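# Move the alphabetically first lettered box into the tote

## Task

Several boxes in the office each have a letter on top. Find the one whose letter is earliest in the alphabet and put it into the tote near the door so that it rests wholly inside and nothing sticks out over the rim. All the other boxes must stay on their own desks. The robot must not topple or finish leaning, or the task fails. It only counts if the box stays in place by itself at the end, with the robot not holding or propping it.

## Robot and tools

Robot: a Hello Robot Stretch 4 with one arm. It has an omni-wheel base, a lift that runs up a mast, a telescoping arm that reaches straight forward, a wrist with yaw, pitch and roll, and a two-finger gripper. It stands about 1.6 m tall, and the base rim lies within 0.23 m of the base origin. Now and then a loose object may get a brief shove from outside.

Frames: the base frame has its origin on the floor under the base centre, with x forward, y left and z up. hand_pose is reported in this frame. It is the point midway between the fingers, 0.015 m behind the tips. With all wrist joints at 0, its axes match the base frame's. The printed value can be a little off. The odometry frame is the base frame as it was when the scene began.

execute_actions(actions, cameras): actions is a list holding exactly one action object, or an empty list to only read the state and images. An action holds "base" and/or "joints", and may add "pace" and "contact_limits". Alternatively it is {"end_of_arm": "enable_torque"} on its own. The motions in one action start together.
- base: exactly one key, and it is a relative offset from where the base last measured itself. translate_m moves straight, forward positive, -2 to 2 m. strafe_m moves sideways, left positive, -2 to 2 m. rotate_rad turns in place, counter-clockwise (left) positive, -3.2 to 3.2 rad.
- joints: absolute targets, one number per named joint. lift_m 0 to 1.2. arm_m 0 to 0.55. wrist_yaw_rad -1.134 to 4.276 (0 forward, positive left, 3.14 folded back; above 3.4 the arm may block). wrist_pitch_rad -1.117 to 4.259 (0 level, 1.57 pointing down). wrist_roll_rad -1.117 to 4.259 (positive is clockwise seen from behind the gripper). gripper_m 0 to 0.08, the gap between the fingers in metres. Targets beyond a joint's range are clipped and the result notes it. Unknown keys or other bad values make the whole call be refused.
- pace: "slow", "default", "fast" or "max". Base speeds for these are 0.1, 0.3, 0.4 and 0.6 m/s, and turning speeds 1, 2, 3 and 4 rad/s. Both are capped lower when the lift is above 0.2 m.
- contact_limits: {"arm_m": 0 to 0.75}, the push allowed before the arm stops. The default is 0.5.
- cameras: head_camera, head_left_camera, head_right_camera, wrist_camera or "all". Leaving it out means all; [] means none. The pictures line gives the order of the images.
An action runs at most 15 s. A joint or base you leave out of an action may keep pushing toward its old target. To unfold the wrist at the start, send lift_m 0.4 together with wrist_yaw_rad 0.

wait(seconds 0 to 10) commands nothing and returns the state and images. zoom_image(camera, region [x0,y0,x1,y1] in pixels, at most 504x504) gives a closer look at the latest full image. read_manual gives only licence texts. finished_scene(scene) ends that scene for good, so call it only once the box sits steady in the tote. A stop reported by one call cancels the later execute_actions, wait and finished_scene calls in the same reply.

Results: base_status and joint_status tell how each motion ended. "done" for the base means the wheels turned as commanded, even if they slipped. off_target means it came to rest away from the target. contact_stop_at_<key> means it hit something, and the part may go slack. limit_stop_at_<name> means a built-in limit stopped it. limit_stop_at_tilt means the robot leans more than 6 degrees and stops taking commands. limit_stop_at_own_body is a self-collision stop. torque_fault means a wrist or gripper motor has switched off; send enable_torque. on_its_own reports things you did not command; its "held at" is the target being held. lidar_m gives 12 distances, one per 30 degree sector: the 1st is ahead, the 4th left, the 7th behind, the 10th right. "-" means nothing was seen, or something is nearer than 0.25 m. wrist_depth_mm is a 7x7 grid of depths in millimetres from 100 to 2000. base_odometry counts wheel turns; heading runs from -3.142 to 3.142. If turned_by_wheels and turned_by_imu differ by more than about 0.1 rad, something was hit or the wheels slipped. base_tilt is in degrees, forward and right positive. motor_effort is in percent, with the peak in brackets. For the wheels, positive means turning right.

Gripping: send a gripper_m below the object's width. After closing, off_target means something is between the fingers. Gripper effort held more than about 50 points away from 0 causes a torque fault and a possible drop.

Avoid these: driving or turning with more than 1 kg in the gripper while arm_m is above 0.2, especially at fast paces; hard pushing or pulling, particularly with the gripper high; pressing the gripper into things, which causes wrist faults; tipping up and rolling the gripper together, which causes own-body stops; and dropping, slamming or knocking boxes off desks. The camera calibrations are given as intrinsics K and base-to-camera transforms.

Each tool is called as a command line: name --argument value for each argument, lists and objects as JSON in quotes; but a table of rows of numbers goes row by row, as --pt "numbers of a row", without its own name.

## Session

execute_actions --actions '[]'

Scene clock: 0.00 s.
base_odometry: x=+0.000 y=+0.000 heading=+0.000 (m, m, rad; odometry frame)
turned_by_wheels: +0.000 (rad since the last result)
turned_by_imu: +0.000 (rad since the last result)
base_tilt: forward=+0.4 right=+0.6 (deg)
lidar_m: 0.87 0.90 0.78 0.70 0.71 0.89 0.82 0.80 1.00 1.67 1.56 1.01
base_status: not commanded
joint_positions: lift_m=+0.191 arm_m=+0.001 wrist_yaw_rad=+3.169 wrist_pitch_rad=+0.007 wrist_roll_rad=+0.012 gripper_m=+0.040
joint_status: not commanded
motor_effort: lift_m=+18 arm_m=-1 wrist_yaw_rad=-4 wrist_pitch_rad=-9 wrist_roll_rad=+2 gripper_m=+0 wheel_0=+0 wheel_1=-1 wheel_2=+1 (%)
hand_pose: x=-0.0431 y=+0.0816 z=+0.3676 quat_wxyz=(-0.014, -0.004, +0.006, +1.000) (m; base frame)
wrist_depth_mm: - 136 147 946 960 1025 1042 / - 108 135 960 991 1025 1060 / - 111 137 976 1025 1008 1060 / - 138 189 960 991 1025 1060 / 204 904 946 960 1008 1060 1078 / 212 904 141 960 148 1008 1078 / 209 - - 917 - - 809
pictures: head_camera, head_left_camera, head_right_camera, wrist_camera
camera_calibration (this result's frames):
wrist_camera: T_world_to_cam=[[-0.0389551, 0.999082, -0.0178302, -0.0737224], [0.0512798, -0.0158214, -0.998559, 0.42166], [-0.997924, -0.0398133, -0.0506164, 0.132758], [0, 0, 0, 1]] pos_world=[0.107988, 0.0856115, 0.426457]
Images, in order (width x height): head_camera 420x560, head_left_camera 420x672, head_right_camera 420x672, wrist_camera 616x392.

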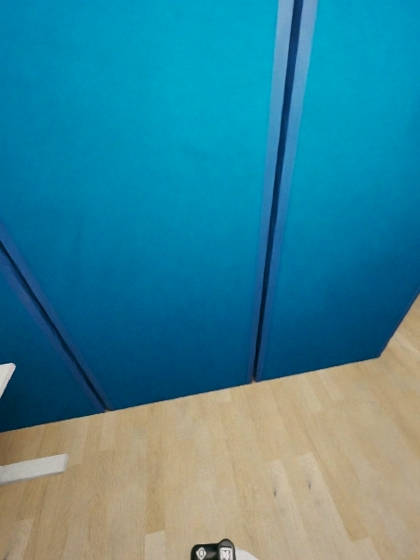

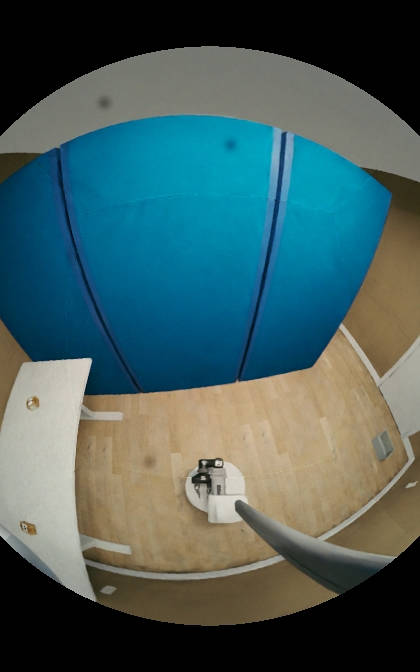

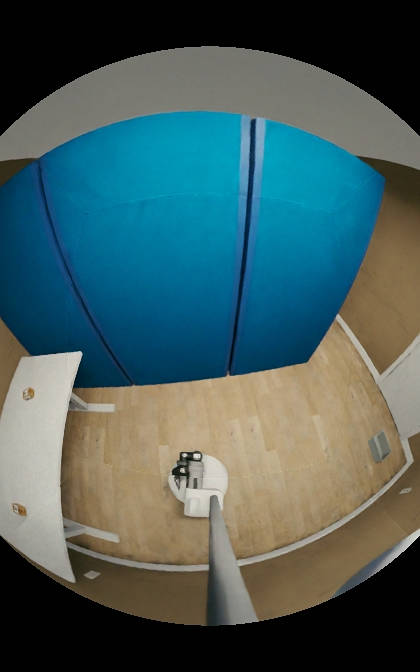

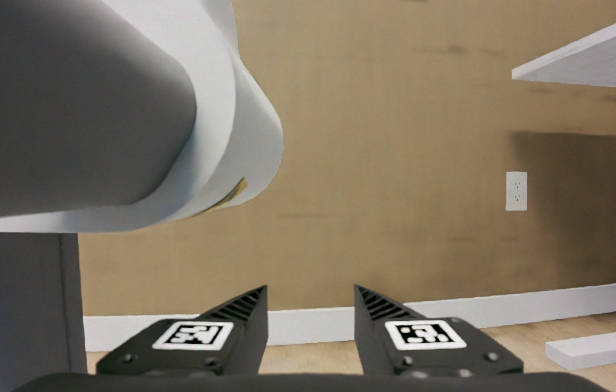

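execute_actions --actions '[{"base":{"rotate_rad":1.76},"pace":"max"}]' --cameras '["head_camera","head_left_camera"]'

zoom_image --camera "head_camera" --region '[60, 270, 360, 350]'

Scene clock: 4.80 s.
base_odometry: x=+0.000 y=+0.000 heading=+1.760 (m, m, rad; odometry frame)
turned_by_wheels: +1.760 (rad since the last result)
turned_by_imu: +1.766 (rad since the last result)
base_tilt: forward=+0.2 right=+0.7 (deg)
lidar_m: 0.66 0.70 0.83 0.79 0.84 1.19 1.77 1.27 0.91 0.89 0.91 0.71
base_status: done
joint_positions: lift_m=+0.191 arm_m=+0.001 wrist_yaw_rad=+3.169 wrist_pitch_rad=+0.007 wrist_roll_rad=+0.012 gripper_m=+0.040
joint_status: not commanded
motor_effort: lift_m=+19(18) arm_m=-1(1) wrist_yaw_rad=-3(2) wrist_pitch_rad=-5(9) wrist_roll_rad=+2(2) gripper_m=-1(1) wheel_0=+0(9) wheel_1=+1(10) wheel_2=+1(10) (%)
hand_pose: x=-0.0431 y=+0.0816 z=+0.3676 quat_wxyz=(-0.014, -0.004, +0.006, +1.000) (m; base frame)
wrist_depth_mm: - 135 147 - - 1708 1182 / - 109 136 - - 1708 1118 / - 111 137 - - 1708 1118 / - 138 189 - - 1756 1138 / 205 - - - 1983 1661 1118 / 212 1255 142 1255 147 1205 1060 / 209 - - 917 - - 854
pictures: head_camera, head_left_camera
Images, in order (width x height): head_camera 420x560, head_left_camera 420x672.

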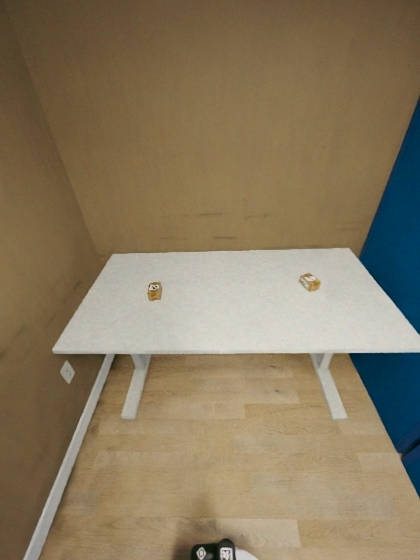

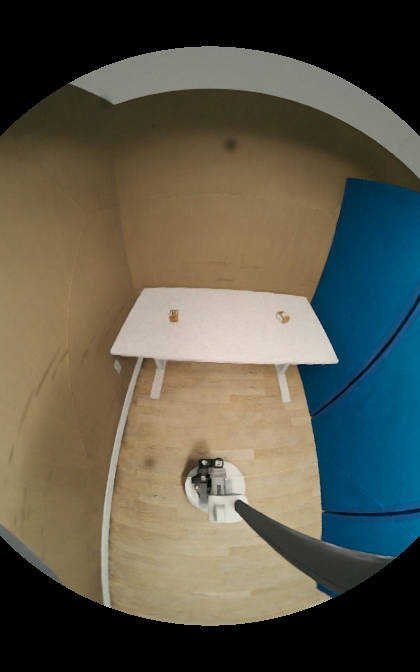

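Region (60, 270, 360, 350) of head_camera's 420x560 image, scaled by 1.680, with more detail than that image has; it fills the top 134 rows of this view, and the rest is white.

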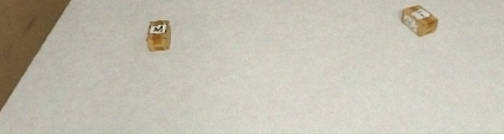

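zoom_image --camera "head_camera" --region '[285, 262, 335, 302]'

zoom_image --camera "head_camera" --region '[130, 270, 180, 310]'

Region (285, 262, 335, 302) of head_camera's 420x560 image, scaled by 10.080, with more detail than that image has; it fills the top 403 rows of this view, and the rest is white.

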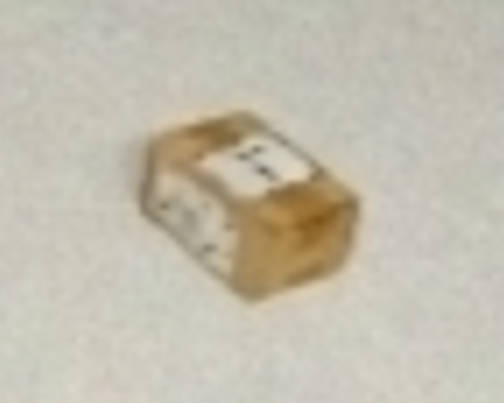

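Region (130, 270, 180, 310) of head_camera's 420x560 image, scaled by 10.080, with more detail than that image has; it fills the top 403 rows of this view, and the rest is white.

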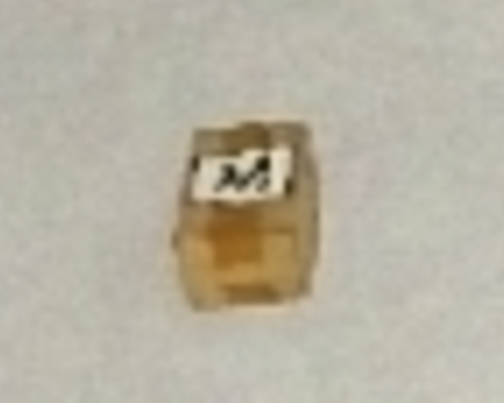

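execute_actions --actions '[{"base":{"strafe_m":-0.45},"pace":"max"}]' --cameras '["head_camera"]'

zoom_image --camera "head_camera" --region '[185, 260, 255, 310]'

execute_actions --actions '[{"base":{"translate_m":-1.6},"pace":"max"}]'

Scene clock: 13.07 s.
base_odometry: x=+0.442 y=+0.085 heading=+1.760 (m, m, rad; odometry frame)
turned_by_wheels: +0.000 (rad since the last result)
turned_by_imu: -0.004 (rad since the last result)
base_tilt: forward=+0.3 right=+0.6 (deg)
lidar_m: 0.68 0.69 1.04 1.25 1.33 1.86 2.23 0.61 0.44 0.42 0.43 0.65
base_status: done
joint_positions: lift_m=+0.191 arm_m=+0.001 wrist_yaw_rad=+3.169 wrist_pitch_rad=+0.007 wrist_roll_rad=+0.012 gripper_m=+0.040
joint_status: not commanded
motor_effort: lift_m=+18(18) arm_m=-1(1) wrist_yaw_rad=-3(5) wrist_pitch_rad=-8(8) wrist_roll_rad=+2(2) gripper_m=+0(1) wheel_0=-1(13) wheel_1=+0(17) wheel_2=+0(3) (%)
hand_pose: x=-0.0431 y=+0.0816 z=+0.3676 quat_wxyz=(-0.014, -0.004, +0.006, +1.000) (m; base frame)
wrist_depth_mm: - 136 146 - - - 1863 / - 109 135 - - - 1756 / - 111 137 - - - 1808 / - 138 189 - - - 1808 / 204 976 1921 - - 1863 1808 / 211 891 142 1255 148 1205 1160 / 209 - - 904 - - 854
pictures: head_camera
Images, in order (width x height): head_camera 420x560.

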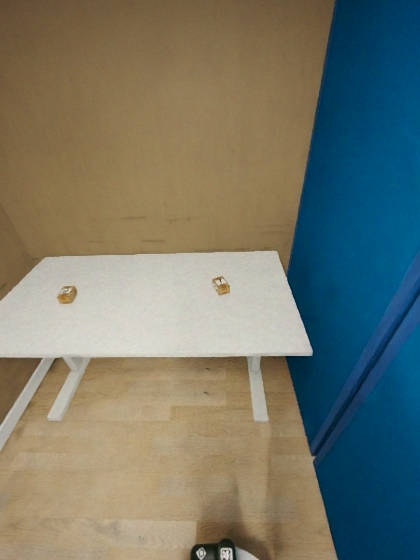

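Region (185, 260, 255, 310) of head_camera's 420x560 image, scaled by 7.200, with more detail than that image has; it fills the top 360 rows of this view, and the rest is white.

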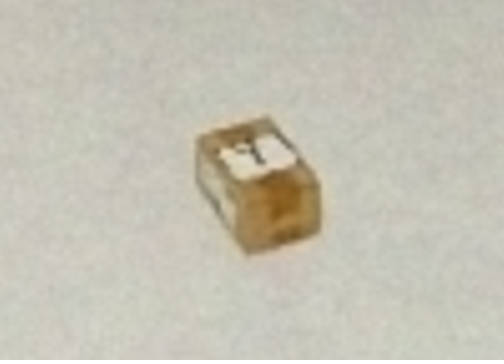

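Scene clock: 17.23 s.
base_odometry: x=+0.743 y=-1.487 heading=+1.760 (m, m, rad; odometry frame)
turned_by_wheels: +0.000 (rad since the last result)
turned_by_imu: +0.004 (rad since the last result)
base_tilt: forward=+0.3 right=+0.6 (deg)
lidar_m: 1.76 1.81 1.34 0.67 0.70 0.63 0.65 0.68 0.94 2.67 0.45 0.59
base_status: done
joint_positions: lift_m=+0.191 arm_m=+0.001 wrist_yaw_rad=+3.169 wrist_pitch_rad=+0.007 wrist_roll_rad=+0.012 gripper_m=+0.040
joint_status: not commanded
motor_effort: lift_m=+19(18) arm_m=-1(1) wrist_yaw_rad=-3(4) wrist_pitch_rad=-6(8) wrist_roll_rad=+1(2) gripper_m=-2(1) wheel_0=+0(10) wheel_1=+1(7) wheel_2=-1(16) (%)
hand_pose: x=-0.0431 y=+0.0816 z=+0.3676 quat_wxyz=(-0.014, -0.004, +0.006, +1.000) (m; base frame)
wrist_depth_mm: - 135 147 768 741 732 732 / - 109 136 788 750 732 723 / - 111 137 788 750 741 741 / - 137 190 798 768 750 732 / 204 842 820 788 768 750 732 / 212 831 141 798 147 750 741 / 210 - - 788 - - 750
pictures: head_camera, head_left_camera, head_right_camera, wrist_camera
camera_calibration (this result's frames):
wrist_camera: T_world_to_cam=[[-0.0389768, 0.999081, -0.0178318, -0.0737168], [0.0512802, -0.0158219, -0.998559, 0.421658], [-0.997923, -0.039835, -0.0506164, 0.132789], [0, 0, 0, 1]] pos_world=[0.108017, 0.0856102, 0.426457]
Images, in order (width x height): head_camera 420x560, head_left_camera 420x672, head_right_camera 420x672, wrist_camera 616x392.

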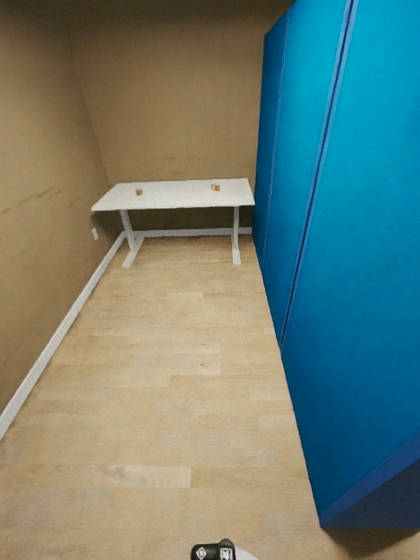

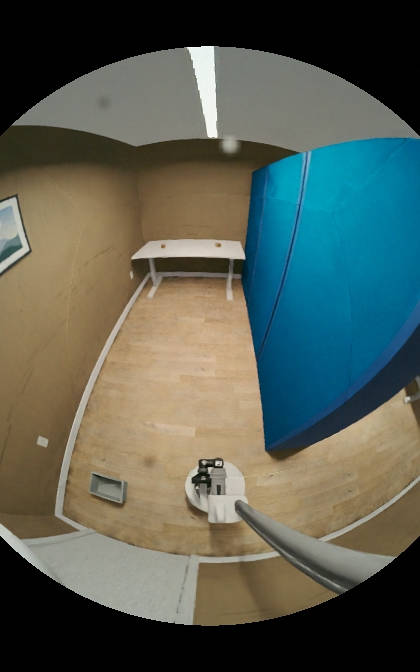

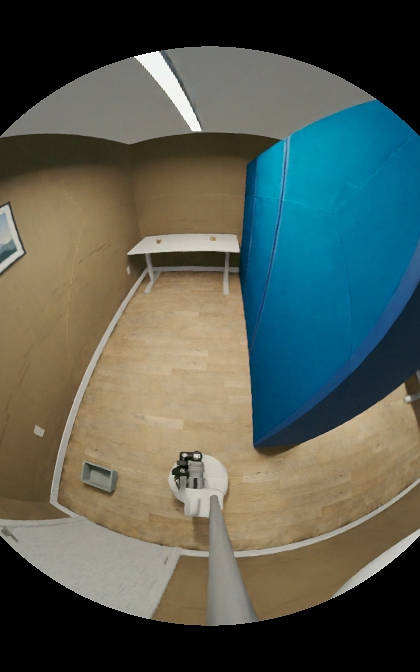

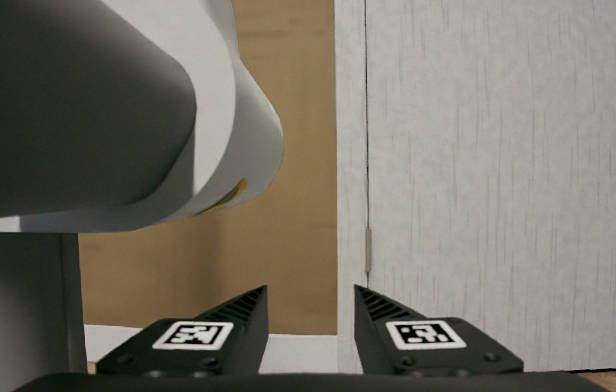

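execute_actions --actions '[{"base":{"translate_m":-0.17},"pace":"max"}]' --cameras '[]'

execute_actions --actions '[{"base":{"strafe_m":-1.1},"pace":"max"}]' --cameras '["head_camera","head_right_camera"]'

Scene clock: 21.17 s.
base_odometry: x=+0.775 y=-1.654 heading=+1.760 (m, m, rad; odometry frame)
turned_by_wheels: +0.000 (rad since the last result)
turned_by_imu: -0.001 (rad since the last result)
base_tilt: forward=+0.3 right=+0.6 (deg)
lidar_m: 1.77 1.82 1.34 0.66 0.64 0.47 0.46 0.52 0.73 2.14 0.61 0.60
base_status: done
joint_positions: lift_m=+0.191 arm_m=+0.001 wrist_yaw_rad=+3.169 wrist_pitch_rad=+0.007 wrist_roll_rad=+0.012 gripper_m=+0.040
joint_status: not commanded
motor_effort: lift_m=+19(19) arm_m=-1(1) wrist_yaw_rad=-3(1) wrist_pitch_rad=-8(10) wrist_roll_rad=+2(3) gripper_m=-1(0) wheel_0=+0(7) wheel_1=-1(4) wheel_2=+0(16) (%)
hand_pose: x=-0.0431 y=+0.0816 z=+0.3676 quat_wxyz=(-0.014, -0.004, +0.006, +1.000) (m; base frame)
wrist_depth_mm: - 135 146 615 574 569 564 / - 108 135 615 580 574 564 / - 111 136 621 580 574 564 / - 137 190 627 585 574 564 / 203 661 647 621 597 580 574 / 212 654 141 627 148 591 574 / 209 - - 627 - - 580
pictures: none
No camera images: the call's "cameras" was empty. Leave "cameras" out to get every camera's image.

Scene clock: 24.40 s.
base_odometry: x=+1.855 y=-1.447 heading=+1.760 (m, m, rad; odometry frame)
turned_by_wheels: +0.000 (rad since the last result)
turned_by_imu: -0.007 (rad since the last result)
base_tilt: forward=+0.3 right=+0.7 (deg)
lidar_m: 0.88 0.46 0.61 1.81 0.76 0.54 0.51 0.54 0.78 1.67 1.60 2.25
base_status: done
joint_positions: lift_m=+0.191 arm_m=+0.001 wrist_yaw_rad=+3.169 wrist_pitch_rad=+0.007 wrist_roll_rad=+0.012 gripper_m=+0.040
joint_status: not commanded
motor_effort: lift_m=+19(19) arm_m=-1(1) wrist_yaw_rad=-2(3) wrist_pitch_rad=-6(8) wrist_roll_rad=+2(3) gripper_m=+0(1) wheel_0=-2(15) wheel_1=+1(14) wheel_2=+1(3) (%)
hand_pose: x=-0.0431 y=+0.0816 z=+0.3676 quat_wxyz=(-0.014, -0.004, +0.006, +1.000) (m; base frame)
wrist_depth_mm: - 136 146 647 634 621 603 / - 109 135 640 640 615 609 / - 111 137 640 640 621 615 / - 138 190 654 640 627 621 / 204 683 676 654 647 634 627 / 213 683 141 661 148 634 634 / 209 - - 661 - - 621
pictures: head_camera, head_right_camera
Images, in order (width x height): head_camera 420x560, head_right_camera 420x672.

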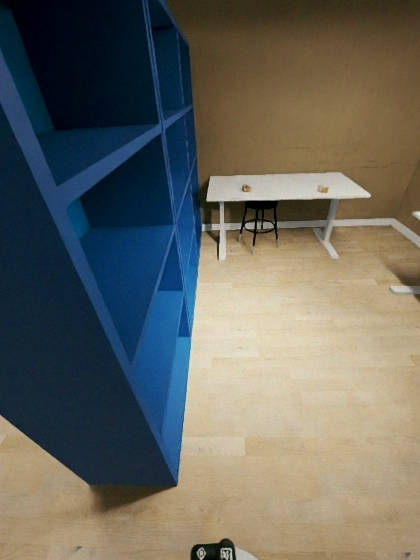

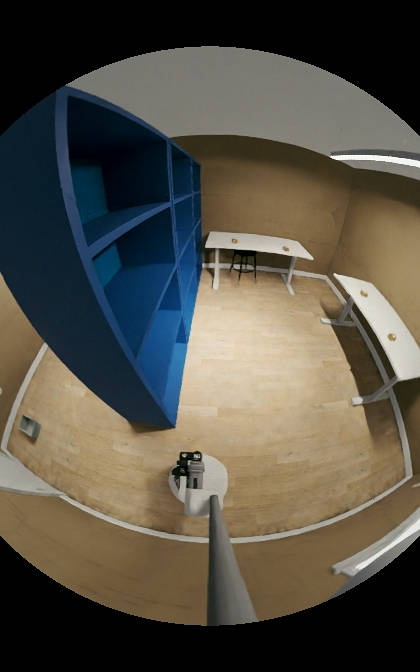

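execute_actions --actions '[{"base":{"rotate_rad":-0.54},"pace":"max"}]' --cameras '[]'

execute_actions --actions '[{"base":{"translate_m":1.75},"pace":"max"}]' --cameras '["head_camera","head_right_camera","head_left_camera"]'

Scene clock: 28.10 s.
base_odometry: x=+1.855 y=-1.446 heading=+1.220 (m, m, rad; odometry frame)
turned_by_wheels: -0.541 (rad since the last result)
turned_by_imu: -0.544 (rad since the last result)
base_tilt: forward=+0.3 right=+0.6 (deg)
lidar_m: 2.20 0.91 0.47 0.57 1.98 0.74 0.51 0.50 0.54 0.79 1.85 1.59
base_status: done
joint_positions: lift_m=+0.191 arm_m=+0.001 wrist_yaw_rad=+3.169 wrist_pitch_rad=+0.007 wrist_roll_rad=+0.012 gripper_m=+0.040
joint_status: not commanded
motor_effort: lift_m=+19(19) arm_m=-1(1) wrist_yaw_rad=-4(3) wrist_pitch_rad=-10(9) wrist_roll_rad=+3(2) gripper_m=-1(1) wheel_0=-1(9) wheel_1=-4(9) wheel_2=-2(10) (%)
hand_pose: x=-0.0431 y=+0.0816 z=+0.3676 quat_wxyz=(-0.014, -0.004, +0.006, +1.000) (m; base frame)
wrist_depth_mm: - 136 147 759 866 1008 1118 / - 109 135 768 866 1008 1182 / - 111 137 759 866 1042 1205 / - 138 189 759 878 1042 1205 / 204 609 683 768 878 1042 1182 / 212 603 141 768 148 1008 1138 / 210 - - 750 - - 854
pictures: none
No camera images: the call's "cameras" was empty. Leave "cameras" out to get every camera's image.

Scene clock: 32.57 s.
base_odometry: x=+2.457 y=+0.197 heading=+1.220 (m, m, rad; odometry frame)
turned_by_wheels: +0.000 (rad since the last result)
turned_by_imu: -0.008 (rad since the last result)
base_tilt: forward=+0.3 right=+0.6 (deg)
lidar_m: 0.89 0.86 0.92 1.16 1.10 1.15 2.15 2.00 0.94 0.65 0.62 0.66
base_status: done
joint_positions: lift_m=+0.191 arm_m=+0.001 wrist_yaw_rad=+3.169 wrist_pitch_rad=+0.007 wrist_roll_rad=+0.012 gripper_m=+0.040
joint_status: not commanded
motor_effort: lift_m=+19(19) arm_m=-1(1) wrist_yaw_rad=-4(1) wrist_pitch_rad=-8(8) wrist_roll_rad=+2(2) gripper_m=-1(2) wheel_0=-1(10) wheel_1=+0(13) wheel_2=+2(13) (%)
hand_pose: x=-0.0431 y=+0.0817 z=+0.3676 quat_wxyz=(-0.013, -0.004, +0.006, +1.000) (m; base frame)
wrist_depth_mm: - 135 147 - - 1336 1281 / - 109 135 - - 1708 1336 / - 111 137 - - 1708 1366 / - 137 190 - - 1756 1430 / 204 - - - 1708 1661 1397 / 211 1229 141 1229 147 1205 1042 / 209 - - 917 - - 842
pictures: head_camera, head_left_camera, head_right_camera
Images, in order (width x height): head_camera 420x560, head_left_camera 420x672, head_right_camera 420x672.

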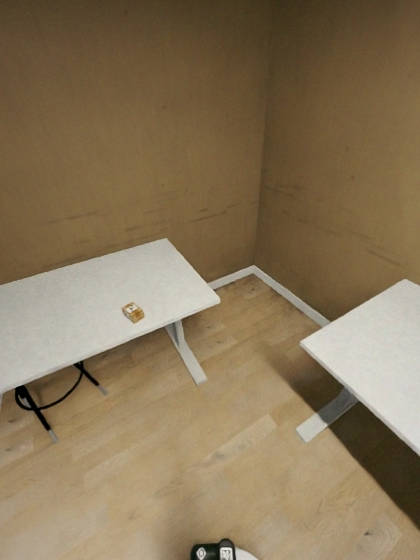

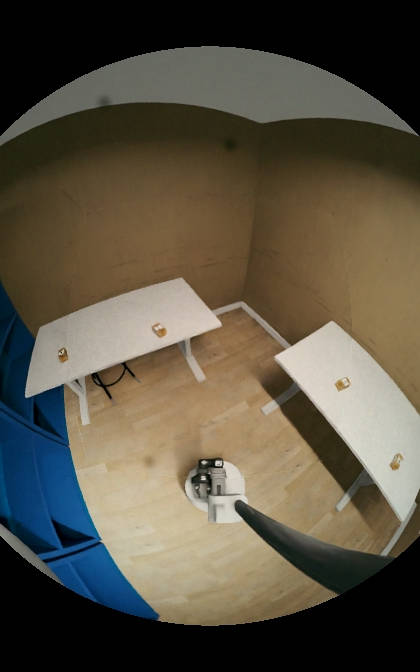

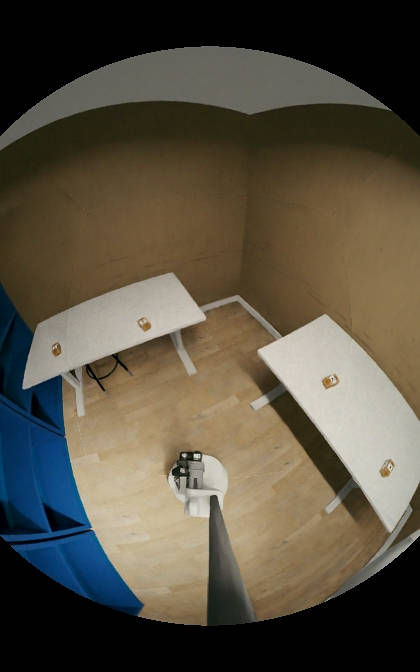

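zoom_image --camera "head_camera" --region '[105, 290, 165, 335]'

zoom_image --camera "head_right_camera" --region '[305, 360, 355, 400]'

zoom_image --camera "head_right_camera" --region '[362, 447, 412, 487]'

zoom_image --camera "head_left_camera" --region '[38, 335, 88, 375]'

Region (105, 290, 165, 335) of head_camera's 420x560 image, scaled by 8.400, with more detail than that image has; it fills the top 378 rows of this view, and the rest is white.

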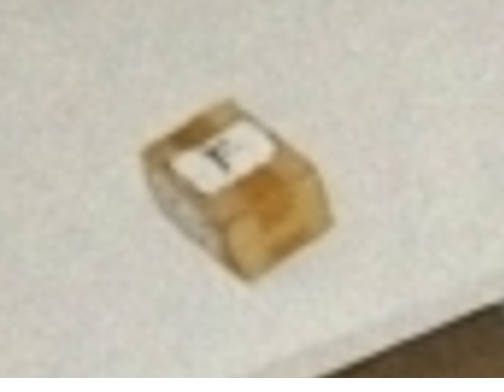

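Region (305, 360, 355, 400) of head_right_camera's 420x672 image, scaled by 10.080, with more detail than that image has; it fills the top 403 rows of this view, and the rest is white.

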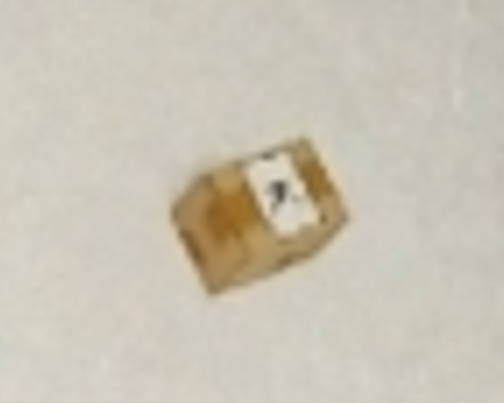

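Region (362, 447, 412, 487) of head_right_camera's 420x672 image, scaled by 10.080, with more detail than that image has; it fills the top 403 rows of this view, and the rest is white.

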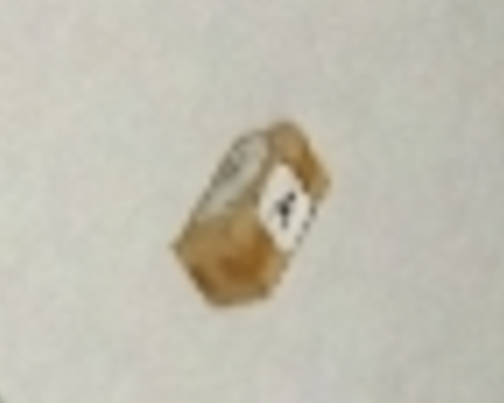

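Region (38, 335, 88, 375) of head_left_camera's 420x672 image, scaled by 10.080, with more detail than that image has; it fills the top 403 rows of this view, and the rest is white.

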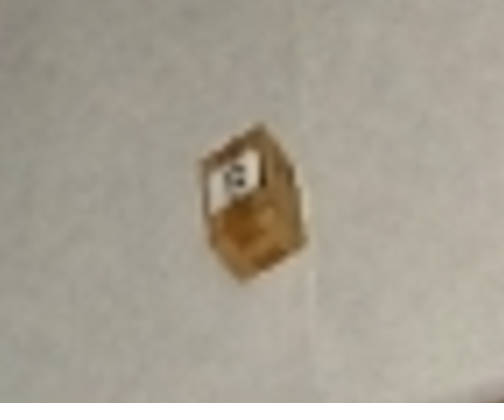

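F, K?, ?, B/G? Look more closely.

execute_actions --actions '[{"base":{"rotate_rad":-1.4},"pace":"max"}]' --cameras '["head_camera"]'

Scene clock: 38.90 s.
base_odometry: x=+2.457 y=+0.197 heading=-0.180 (m, m, rad; odometry frame)
turned_by_wheels: -1.400 (rad since the last result)
turned_by_imu: -1.407 (rad since the last result)
base_tilt: forward=+0.3 right=+0.6 (deg)
lidar_m: 0.65 0.63 0.73 0.87 0.86 0.99 1.12 1.09 1.23 1.98 1.99 0.81
base_status: done
joint_positions: lift_m=+0.191 arm_m=+0.001 wrist_yaw_rad=+3.169 wrist_pitch_rad=+0.007 wrist_roll_rad=+0.012 gripper_m=+0.040
joint_status: not commanded
motor_effort: lift_m=+19(19) arm_m=-1(1) wrist_yaw_rad=-4(1) wrist_pitch_rad=-8(9) wrist_roll_rad=+2(2) gripper_m=-1(1) wheel_0=+0(10) wheel_1=-1(12) wheel_2=-2(9) (%)
hand_pose: x=-0.0431 y=+0.0817 z=+0.3676 quat_wxyz=(-0.013, -0.004, +0.006, +1.000) (m; base frame)
wrist_depth_mm: - 135 147 1430 1537 - 1661 / - 109 135 1756 1576 1618 1060 / - 111 137 1708 1537 1983 1430 / - 138 190 1808 1983 - 1576 / 204 1464 1661 1863 1618 1808 1537 / 211 1138 142 1255 148 1205 1182 / 209 - - 917 - - 854
pictures: head_camera
Images, in order (width x height): head_camera 420x560.

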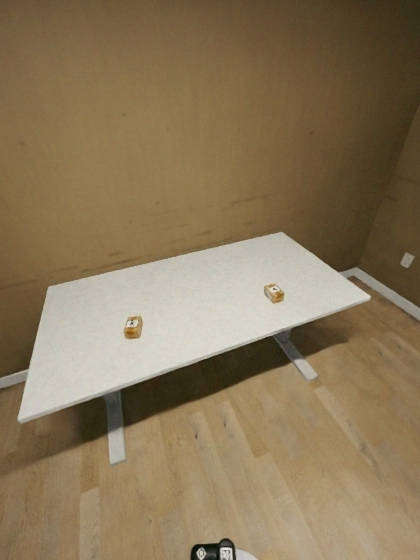

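zoom_image --camera "head_camera" --region '[245, 272, 305, 317]'

zoom_image --camera "head_camera" --region '[105, 305, 165, 350]'

Region (245, 272, 305, 317) of head_camera's 420x560 image, scaled by 8.400, with more detail than that image has; it fills the top 378 rows of this view, and the rest is white.

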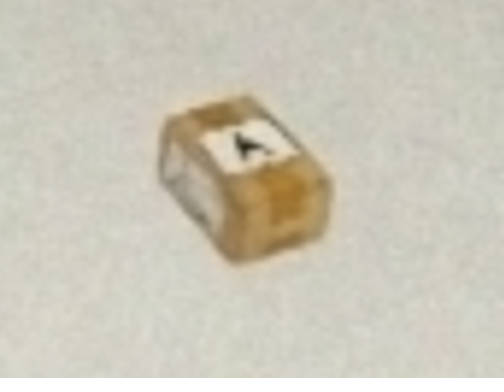

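Region (105, 305, 165, 350) of head_camera's 420x560 image, scaled by 8.400, with more detail than that image has; it fills the top 378 rows of this view, and the rest is white.

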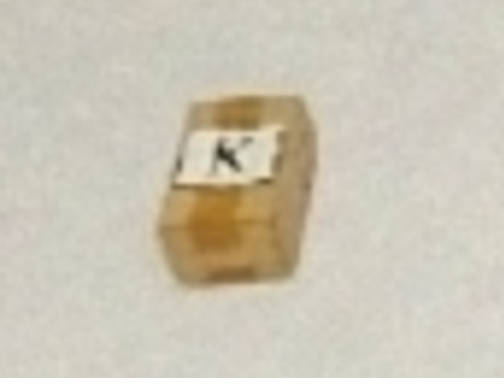

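execute_actions --actions '[{"base":{"strafe_m":-0.19},"joints":{"lift_m":0.93,"wrist_yaw_rad":0,"gripper_m":0.08},"pace":"max"}]' --cameras '[]'

execute_actions --actions '[{"base":{"translate_m":0.4},"joints":{"arm_m":0.44,"wrist_pitch_rad":1.57},"pace":"fast"}]' --cameras '["head_camera","wrist_camera"]'

Scene clock: 47.13 s.
base_odometry: x=+2.423 y=+0.010 heading=-0.180 (m, m, rad; odometry frame)
turned_by_wheels: +0.000 (rad since the last result)
turned_by_imu: -0.002 (rad since the last result)
base_tilt: forward=+0.3 right=+0.6 (deg)
lidar_m: 0.72 0.71 0.81 1.06 1.05 1.18 1.04 1.03 1.13 1.87 1.82 0.89
base_status: done
joint_positions: lift_m=+0.930 arm_m=+0.001 wrist_yaw_rad=+0.000 wrist_pitch_rad=+0.007 wrist_roll_rad=+0.012 gripper_m=+0.080
joint_status: all done
motor_effort: lift_m=+21(24) arm_m=-1(1) wrist_yaw_rad=-4(11) wrist_pitch_rad=-5(9) wrist_roll_rad=+2(2) gripper_m=+1(2) wheel_0=+0(13) wheel_1=+2(12) wheel_2=+1(1) (%)
hand_pose: x=+0.3846 y=-0.0874 z=+1.1065 quat_wxyz=(+1.000, +0.006, +0.004, +0.000) (m; base frame)
wrist_depth_mm: 1098 1182 1308 1430 1576 1708 1708 / 1138 1182 1308 1464 1537 1808 1756 / 1138 1205 1336 1397 1576 1756 1708 / 1138 1255 1308 1430 1576 1756 1756 / 1160 1229 1336 1464 1618 1756 1756 / 1118 1205 1098 1308 1160 1756 1756 / - - 820 917 842 - -
pictures: none
No camera images: the call's "cameras" was empty. Leave "cameras" out to get every camera's image.

Scene clock: 49.67 s.
base_odometry: x=+2.816 y=-0.062 heading=-0.180 (m, m, rad; odometry frame)
turned_by_wheels: +0.000 (rad since the last result)
turned_by_imu: -0.002 (rad since the last result)
base_tilt: forward=+0.3 right=+0.7 (deg)
lidar_m: 0.34 0.33 0.37 0.63 1.17 1.36 1.45 1.39 1.53 1.66 1.66 0.41
base_status: done
joint_positions: lift_m=+0.930 arm_m=+0.439 wrist_yaw_rad=+0.000 wrist_pitch_rad=+1.570 wrist_roll_rad=+0.012 gripper_m=+0.080
joint_status: all done
motor_effort: lift_m=+20(21) arm_m=+6(7) wrist_yaw_rad=-4(3) wrist_pitch_rad=+2(5) wrist_roll_rad=+2(3) gripper_m=+1(1) wheel_0=+0(6) wheel_1=+2(11) wheel_2=+2(10) (%)
hand_pose: x=+0.6101 y=-0.0874 z=+0.8954 quat_wxyz=(+0.707, +0.004, +0.707, -0.004) (m; base frame)
wrist_depth_mm: 325 322 322 324 319 319 315 / 325 325 322 324 322 320 319 / 329 325 329 324 324 322 320 / 329 329 329 327 324 322 324 / 334 329 327 277 325 327 324 / 336 330 332 281 327 327 325 / - - 334 332 330 - -
pictures: head_camera, wrist_camera
camera_calibration (this result's frames):
wrist_camera: T_world_to_cam=[[-0.0173218, -0.999777, -0.0120462, -0.0630869], [-0.998956, 0.0167958, 0.0424738, 0.623993], [-0.042262, 0.0127694, -0.999025, 1.07535], [0, 0, 0, 1]] pos_world=[0.667696, -0.0872849, 1.04704]
Images, in order (width x height): head_camera 420x560, wrist_camera 616x392.

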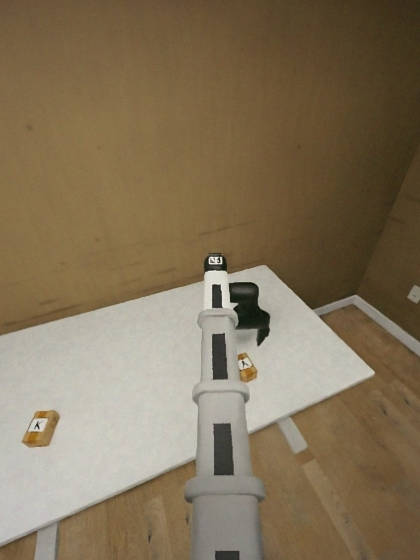

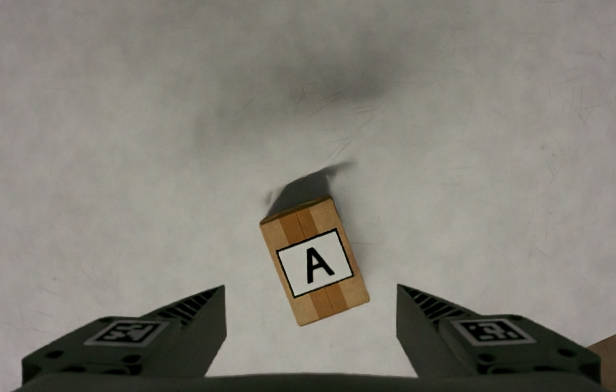

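execute_actions --actions '[{"joints":{"arm_m":0.434,"wrist_roll_rad":-0.35,"lift_m":0.835},"pace":"fast"}]' --cameras '["wrist_camera"]'

Scene clock: 55.50 s.
base_odometry: x=+2.816 y=-0.062 heading=-0.180 (m, m, rad; odometry frame)
turned_by_wheels: +0.000 (rad since the last result)
turned_by_imu: -0.001 (rad since the last result)
base_tilt: forward=+0.3 right=+0.6 (deg)
lidar_m: 0.35 0.32 0.38 0.65 1.19 1.35 1.42 1.39 1.56 1.71 1.65 0.42
base_status: not commanded
joint_positions: lift_m=+0.835 arm_m=+0.435 wrist_yaw_rad=+0.000 wrist_pitch_rad=+1.570 wrist_roll_rad=-0.350 gripper_m=+0.080
joint_status: all done
motor_effort: lift_m=+16(20) arm_m=-5(12) wrist_yaw_rad=-5(4) wrist_pitch_rad=-1(2) wrist_roll_rad=+1(1) gripper_m=+0(1) wheel_0=+0(0) wheel_1=+2(2) wheel_2=+2(2) (%)
hand_pose: x=+0.6060 y=-0.0874 z=+0.8008 quat_wxyz=(+0.697, -0.123, +0.696, +0.123) (m; base frame)
wrist_depth_mm: 229 230 228 227 226 224 224 / 232 229 229 229 228 227 225 / 232 231 230 229 229 228 227 / 234 232 232 229 229 228 229 / 235 234 234 181 230 231 231 / 236 234 232 183 182 230 231 / - - 235 183 182 - -
pictures: wrist_camera
camera_calibration (this result's frames):
wrist_camera: T_world_to_cam=[[0.336948, -0.941449, -0.0118375, -0.274051], [-0.940481, -0.33714, 0.0428146, 0.557235], [-0.0442986, -0.00329337, -0.999013, 0.98045], [0, 0, 0, 1]] pos_world=[0.659842, -0.06691, 0.95238]
Images, in order (width x height): wrist_camera 616x392.

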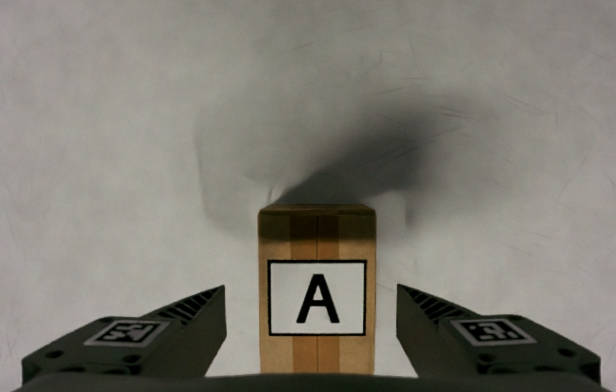

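execute_actions --actions '[{"joints":{"lift_m":0.785}}]' --cameras '[]'

execute_actions --actions '[{"joints":{"gripper_m":0.04}}]' --cameras '["wrist_camera"]'

Scene clock: 58.33 s.
base_odometry: x=+2.816 y=-0.062 heading=-0.180 (m, m, rad; odometry frame)
turned_by_wheels: +0.000 (rad since the last result)
turned_by_imu: -0.001 (rad since the last result)
base_tilt: forward=+0.2 right=+0.6 (deg)
lidar_m: 0.34 0.34 0.39 0.61 1.20 1.34 1.40 1.39 1.55 1.68 1.65 0.44
base_status: not commanded
joint_positions: lift_m=+0.785 arm_m=+0.435 wrist_yaw_rad=+0.000 wrist_pitch_rad=+1.570 wrist_roll_rad=-0.350 gripper_m=+0.080
joint_status: all done
motor_effort: lift_m=+16(12) arm_m=-5(6) wrist_yaw_rad=-3(3) wrist_pitch_rad=-2(1) wrist_roll_rad=+1(1) gripper_m=+1(1) wheel_0=+0(0) wheel_1=+2(2) wheel_2=+2(2) (%)
hand_pose: x=+0.6060 y=-0.0874 z=+0.7508 quat_wxyz=(+0.697, -0.123, +0.696, +0.123) (m; base frame)
wrist_depth_mm: 179 179 178 178 177 176 - / 180 180 179 178 178 177 176 / 182 181 180 180 179 178 178 / 182 181 181 180 180 179 178 / 183 182 182 131 131 180 179 / 183 183 140 131 131 181 - / - - 133 132 131 - -
pictures: none
No camera images: the call's "cameras" was empty. Leave "cameras" out to get every camera's image.

Scene clock: 59.33 s.
base_odometry: x=+2.816 y=-0.062 heading=-0.180 (m, m, rad; odometry frame)
turned_by_wheels: +0.000 (rad since the last result)
turned_by_imu: +0.000 (rad since the last result)
base_tilt: forward=+0.3 right=+0.7 (deg)
lidar_m: 0.35 0.33 0.36 0.61 1.17 1.34 1.43 1.38 1.56 1.70 1.66 0.42
base_status: not commanded
joint_positions: lift_m=+0.785 arm_m=+0.435 wrist_yaw_rad=+0.000 wrist_pitch_rad=+1.570 wrist_roll_rad=-0.350 gripper_m=+0.059
joint_status: gripper_m off_target (ended at +0.059, target +0.040)
on_its_own: gripper_m is held at +0.054, not at your +0.040, by its contact guard: the fingers met something
motor_effort: lift_m=+16(16) arm_m=-5(5) wrist_yaw_rad=-2(3) wrist_pitch_rad=-1(2) wrist_roll_rad=+2(2) gripper_m=-38(40) wheel_0=+0(0) wheel_1=+2(2) wheel_2=+2(2) (%)
hand_pose: x=+0.6060 y=-0.0874 z=+0.7508 quat_wxyz=(+0.697, -0.123, +0.696, +0.123) (m; base frame)
wrist_depth_mm: 179 179 178 178 177 176 - / 181 180 179 179 178 178 177 / 181 181 180 180 178 178 177 / 183 182 181 181 179 180 178 / 183 183 181 131 180 180 180 / 185 183 132 131 131 181 180 / 186 - 132 132 131 - -
pictures: wrist_camera
camera_calibration (this result's frames):
wrist_camera: T_world_to_cam=[[0.337019, -0.941424, -0.0118251, -0.274696], [-0.940457, -0.33721, 0.0427801, 0.559389], [-0.0442617, -0.00329671, -0.999015, 0.930493], [0, 0, 0, 1]] pos_world=[0.659844, -0.066906, 0.902397]
Images, in order (width x height): wrist_camera 616x392.

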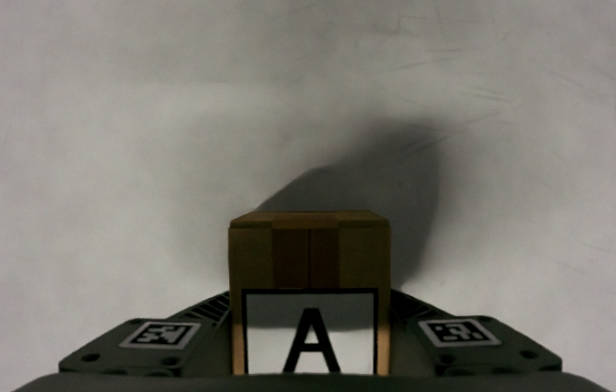

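execute_actions --actions '[{"joints":{"lift_m":0.83}}]' --cameras '[]'

execute_actions --actions '[{"base":{"rotate_rad":-1.96},"joints":{"arm_m":0.05,"wrist_roll_rad":0}}]' --cameras '["head_camera"]'

execute_actions --actions '[{"base":{"translate_m":1.7},"joints":{"lift_m":0.4},"pace":"fast"}]' --cameras '[]'

execute_actions --actions '[{"base":{"rotate_rad":-0.82}}]' --cameras '["head_camera","head_left_camera"]'

Scene clock: 64.10 s.
base_odometry: x=+2.816 y=-0.062 heading=-0.180 (m, m, rad; odometry frame)
turned_by_wheels: +0.000 (rad since the last result)
turned_by_imu: -0.001 (rad since the last result)
base_tilt: forward=+0.2 right=+0.7 (deg)
lidar_m: 0.34 0.34 0.37 0.61 1.17 1.32 1.42 1.41 1.57 1.71 1.65 0.46
base_status: not commanded
joint_positions: lift_m=+0.830 arm_m=+0.435 wrist_yaw_rad=+0.000 wrist_pitch_rad=+1.570 wrist_roll_rad=-0.350 gripper_m=+0.059
joint_status: all done
on_its_own: gripper_m is held at +0.054, not at your +0.040, by its contact guard: the fingers met something
motor_effort: lift_m=+21(24) arm_m=-5(5) wrist_yaw_rad=-2(2) wrist_pitch_rad=-2(1) wrist_roll_rad=+1(1) gripper_m=-38(38) wheel_0=+0(0) wheel_1=+2(1) wheel_2=+2(2) (%)
hand_pose: x=+0.6060 y=-0.0874 z=+0.7953 quat_wxyz=(+0.697, -0.123, +0.696, +0.123) (m; base frame)
wrist_depth_mm: 224 224 221 220 222 220 219 / 225 224 224 223 220 220 220 / 227 225 225 224 224 222 222 / 227 227 226 226 224 223 222 / 229 227 226 131 225 225 224 / 229 229 132 132 131 224 225 / 232 - 132 132 131 - -
pictures: none
No camera images: the call's "cameras" was empty. Leave "cameras" out to get every camera's image.

Scene clock: 66.37 s.
base_odometry: x=+2.816 y=-0.062 heading=-2.139 (m, m, rad; odometry frame)
turned_by_wheels: -1.960 (rad since the last result)
turned_by_imu: -1.969 (rad since the last result)
base_tilt: forward=+0.2 right=+0.7 (deg)
lidar_m: 1.98 1.69 0.69 0.42 0.31 0.33 0.43 0.73 1.18 1.45 1.42 1.38
base_status: done
joint_positions: lift_m=+0.830 arm_m=+0.051 wrist_yaw_rad=+0.000 wrist_pitch_rad=+1.570 wrist_roll_rad=+0.000 gripper_m=+0.059
joint_status: all done
on_its_own: gripper_m is held at +0.054, not at your +0.040, by its contact guard: the fingers met something
motor_effort: lift_m=+21(22) arm_m=-5(5) wrist_yaw_rad=-3(5) wrist_pitch_rad=+0(1) wrist_roll_rad=+1(7) gripper_m=-38(38) wheel_0=+1(8) wheel_1=+2(7) wheel_2=+2(8) (%)
hand_pose: x=+0.2220 y=-0.0874 z=+0.7954 quat_wxyz=(+0.707, +0.000, +0.707, +0.000) (m; base frame)
wrist_depth_mm: 960 960 946 931 960 931 946 / 946 946 946 946 946 946 931 / 960 931 960 960 931 931 946 / 960 960 960 960 960 931 946 / 976 991 750 131 976 946 946 / 991 960 132 131 131 960 960 / 976 - 132 132 132 - -
pictures: head_camera
Images, in order (width x height): head_camera 420x560.

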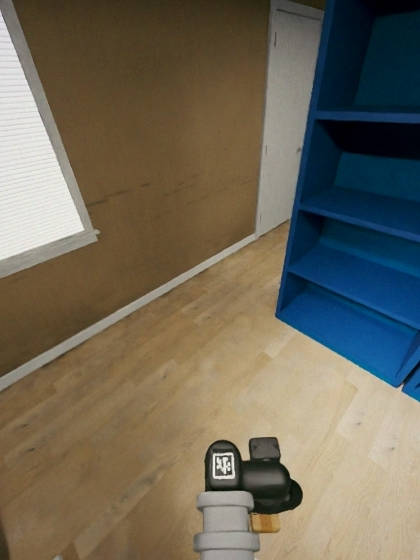

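Scene clock: 72.07 s.
base_odometry: x=+1.901 y=-1.494 heading=-2.139 (m, m, rad; odometry frame)
turned_by_wheels: +0.000 (rad since the last result)
turned_by_imu: -0.009 (rad since the last result)
base_tilt: forward=+0.3 right=+0.6 (deg)
lidar_m: 0.59 0.48 0.49 0.60 0.99 1.61 1.81 2.42 0.50 0.53 1.76 1.03
base_status: done
joint_positions: lift_m=+0.400 arm_m=+0.051 wrist_yaw_rad=+0.000 wrist_pitch_rad=+1.570 wrist_roll_rad=+0.000 gripper_m=+0.059
joint_status: all done
on_its_own: gripper_m is held at +0.054, not at your +0.040, by its contact guard: the fingers met something
motor_effort: lift_m=+17(20) arm_m=-5(6) wrist_yaw_rad=-4(4) wrist_pitch_rad=+0(2) wrist_roll_rad=+2(2) gripper_m=-38(39) wheel_0=+2(7) wheel_1=+0(8) wheel_2=+1(11) (%)
hand_pose: x=+0.2220 y=-0.0874 z=+0.3657 quat_wxyz=(+0.707, +0.000, +0.707, +0.000) (m; base frame)
wrist_depth_mm: 430 517 512 512 512 508 504 / 496 521 512 508 508 508 508 / 525 525 521 517 517 512 512 / 525 525 521 521 517 517 512 / 525 535 330 131 512 517 521 / 539 315 132 131 131 517 517 / 535 - 132 132 131 - -
pictures: none
No camera images: the call's "cameras" was empty. Leave "cameras" out to get every camera's image.

Scene clock: 73.63 s.
base_odometry: x=+1.901 y=-1.494 heading=-2.959 (m, m, rad; odometry frame)
turned_by_wheels: -0.820 (rad since the last result)
turned_by_imu: -0.824 (rad since the last result)
base_tilt: forward=+0.3 right=+0.7 (deg)
lidar_m: 1.78 0.74 0.51 0.47 0.51 0.72 1.78 1.59 2.12 1.02 0.48 0.57
base_status: done
joint_positions: lift_m=+0.400 arm_m=+0.051 wrist_yaw_rad=+0.000 wrist_pitch_rad=+1.570 wrist_roll_rad=+0.000 gripper_m=+0.059
joint_status: not commanded
on_its_own: gripper_m is held at +0.054, not at your +0.040, by its contact guard: the fingers met something
motor_effort: lift_m=+16(16) arm_m=-6(6) wrist_yaw_rad=-3(2) wrist_pitch_rad=+0(1) wrist_roll_rad=+2(2) gripper_m=-38(38) wheel_0=+3(5) wheel_1=+0(9) wheel_2=+0(7) (%)
hand_pose: x=+0.2220 y=-0.0874 z=+0.3657 quat_wxyz=(+0.707, +0.000, +0.707, +0.000) (m; base frame)
wrist_depth_mm: 517 512 521 512 508 508 500 / 517 521 517 512 512 508 496 / 525 521 525 512 512 512 504 / 530 525 517 521 517 521 508 / 525 525 332 131 525 521 517 / 535 319 132 131 131 521 517 / 535 - 132 132 131 - -
pictures: head_camera, head_left_camera
Images, in order (width x height): head_camera 420x560, head_left_camera 420x672.

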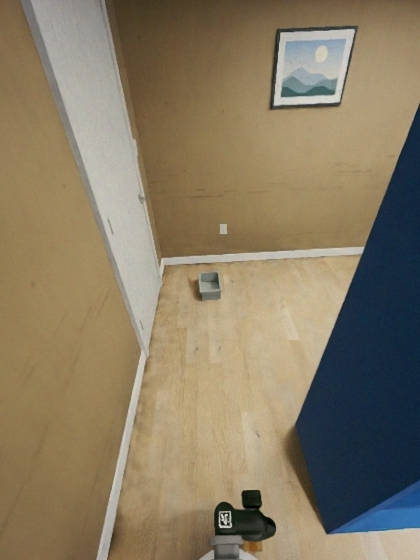

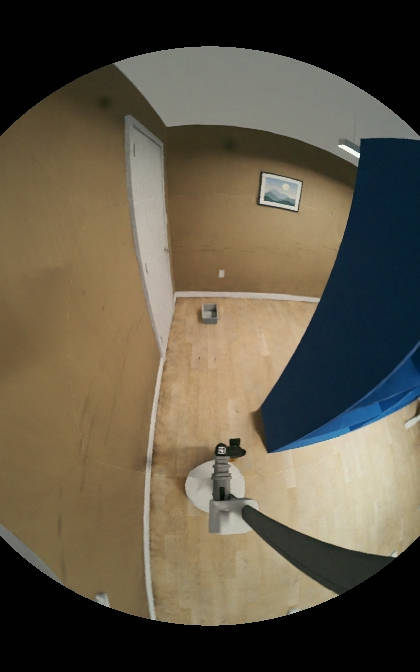

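execute_actions --actions '[{"base":{"rotate_rad":0.085}}]' --cameras '[]'

execute_actions --actions '[{"base":{"translate_m":1.3},"joints":{"arm_m":0.45,"lift_m":0.36,"wrist_roll_rad":1.57},"pace":"fast"}]' --cameras '["head_camera","wrist_camera"]'

Scene clock: 78.80 s.
base_odometry: x=+1.901 y=-1.494 heading=-2.875 (m, m, rad; odometry frame)
turned_by_wheels: +0.084 (rad since the last result)
turned_by_imu: +0.084 (rad since the last result)
base_tilt: forward=+0.3 right=+0.6 (deg)
lidar_m: 1.60 0.70 0.51 0.47 0.53 0.75 1.60 1.59 2.35 0.78 0.49 0.64
base_status: done
joint_positions: lift_m=+0.400 arm_m=+0.051 wrist_yaw_rad=+0.000 wrist_pitch_rad=+1.570 wrist_roll_rad=+0.000 gripper_m=+0.059
joint_status: not commanded
on_its_own: gripper_m is held at +0.054, not at your +0.040, by its contact guard: the fingers met something
motor_effort: lift_m=+17(16) arm_m=-5(5) wrist_yaw_rad=-1(3) wrist_pitch_rad=+3(1) wrist_roll_rad=+2(2) gripper_m=-38(39) wheel_0=-2(5) wheel_1=-3(2) wheel_2=-2(5) (%)
hand_pose: x=+0.2220 y=-0.0874 z=+0.3657 quat_wxyz=(+0.707, +0.000, +0.707, +0.000) (m; base frame)
wrist_depth_mm: 521 517 512 508 508 512 508 / 525 521 517 517 512 517 504 / 525 517 517 517 517 521 512 / 525 525 521 517 521 517 512 / 530 525 330 131 517 521 512 / 530 319 132 131 131 521 521 / 530 - 132 132 132 - -
pictures: none
No camera images: the call's "cameras" was empty. Leave "cameras" out to get every camera's image.

Scene clock: 83.33 s.
base_odometry: x=+0.647 y=-1.838 heading=-2.874 (m, m, rad; odometry frame)
turned_by_wheels: +0.000 (rad since the last result)
turned_by_imu: -0.007 (rad since the last result)
base_tilt: forward=+0.3 right=+0.6 (deg)
lidar_m: 0.46 0.58 0.42 0.38 0.44 0.65 2.30 0.79 0.91 2.51 1.50 0.50
base_status: done
joint_positions: lift_m=+0.360 arm_m=+0.449 wrist_yaw_rad=+0.000 wrist_pitch_rad=+1.570 wrist_roll_rad=+1.570 gripper_m=+0.059
joint_status: all done
on_its_own: gripper_m is held at +0.054, not at your +0.040, by its contact guard: the fingers met something
motor_effort: lift_m=+17(16) arm_m=+6(9) wrist_yaw_rad=-3(1) wrist_pitch_rad=+0(2) wrist_roll_rad=+3(8) gripper_m=-38(39) wheel_0=+0(7) wheel_1=+1(7) wheel_2=+2(13) (%)
hand_pose: x=+0.6202 y=-0.0874 z=+0.3257 quat_wxyz=(+0.501, +0.500, +0.500, -0.499) (m; base frame)
wrist_depth_mm: 473 473 473 469 466 469 466 / 477 477 480 473 469 466 469 / 480 477 407 445 473 466 473 / 480 480 473 469 473 484 473 / 488 477 370 131 394 477 477 / 492 484 132 131 131 477 484 / 492 - 132 132 132 - -
pictures: head_camera, wrist_camera
camera_calibration (this result's frames):
wrist_camera: T_world_to_cam=[[-0.999905, 0.00474502, -0.0129723, 0.62769], [0.00417846, 0.999051, 0.043358, 0.121693], [0.0131657, 0.0432997, -0.998975, 0.4749], [0, 0, 0, 1]] pos_world=[0.620869, -0.145119, 0.47728]
Images, in order (width x height): head_camera 420x560, wrist_camera 616x392.

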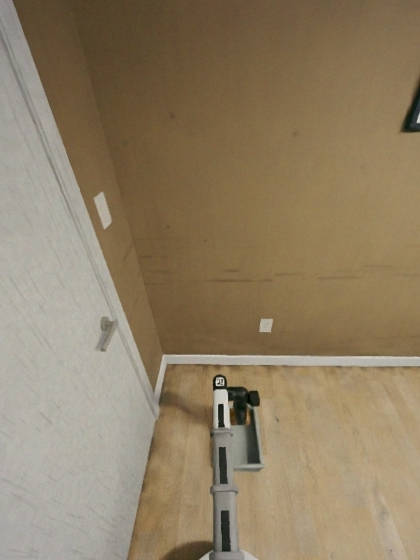

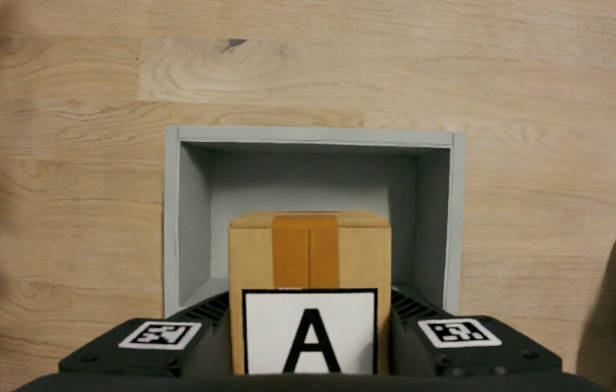

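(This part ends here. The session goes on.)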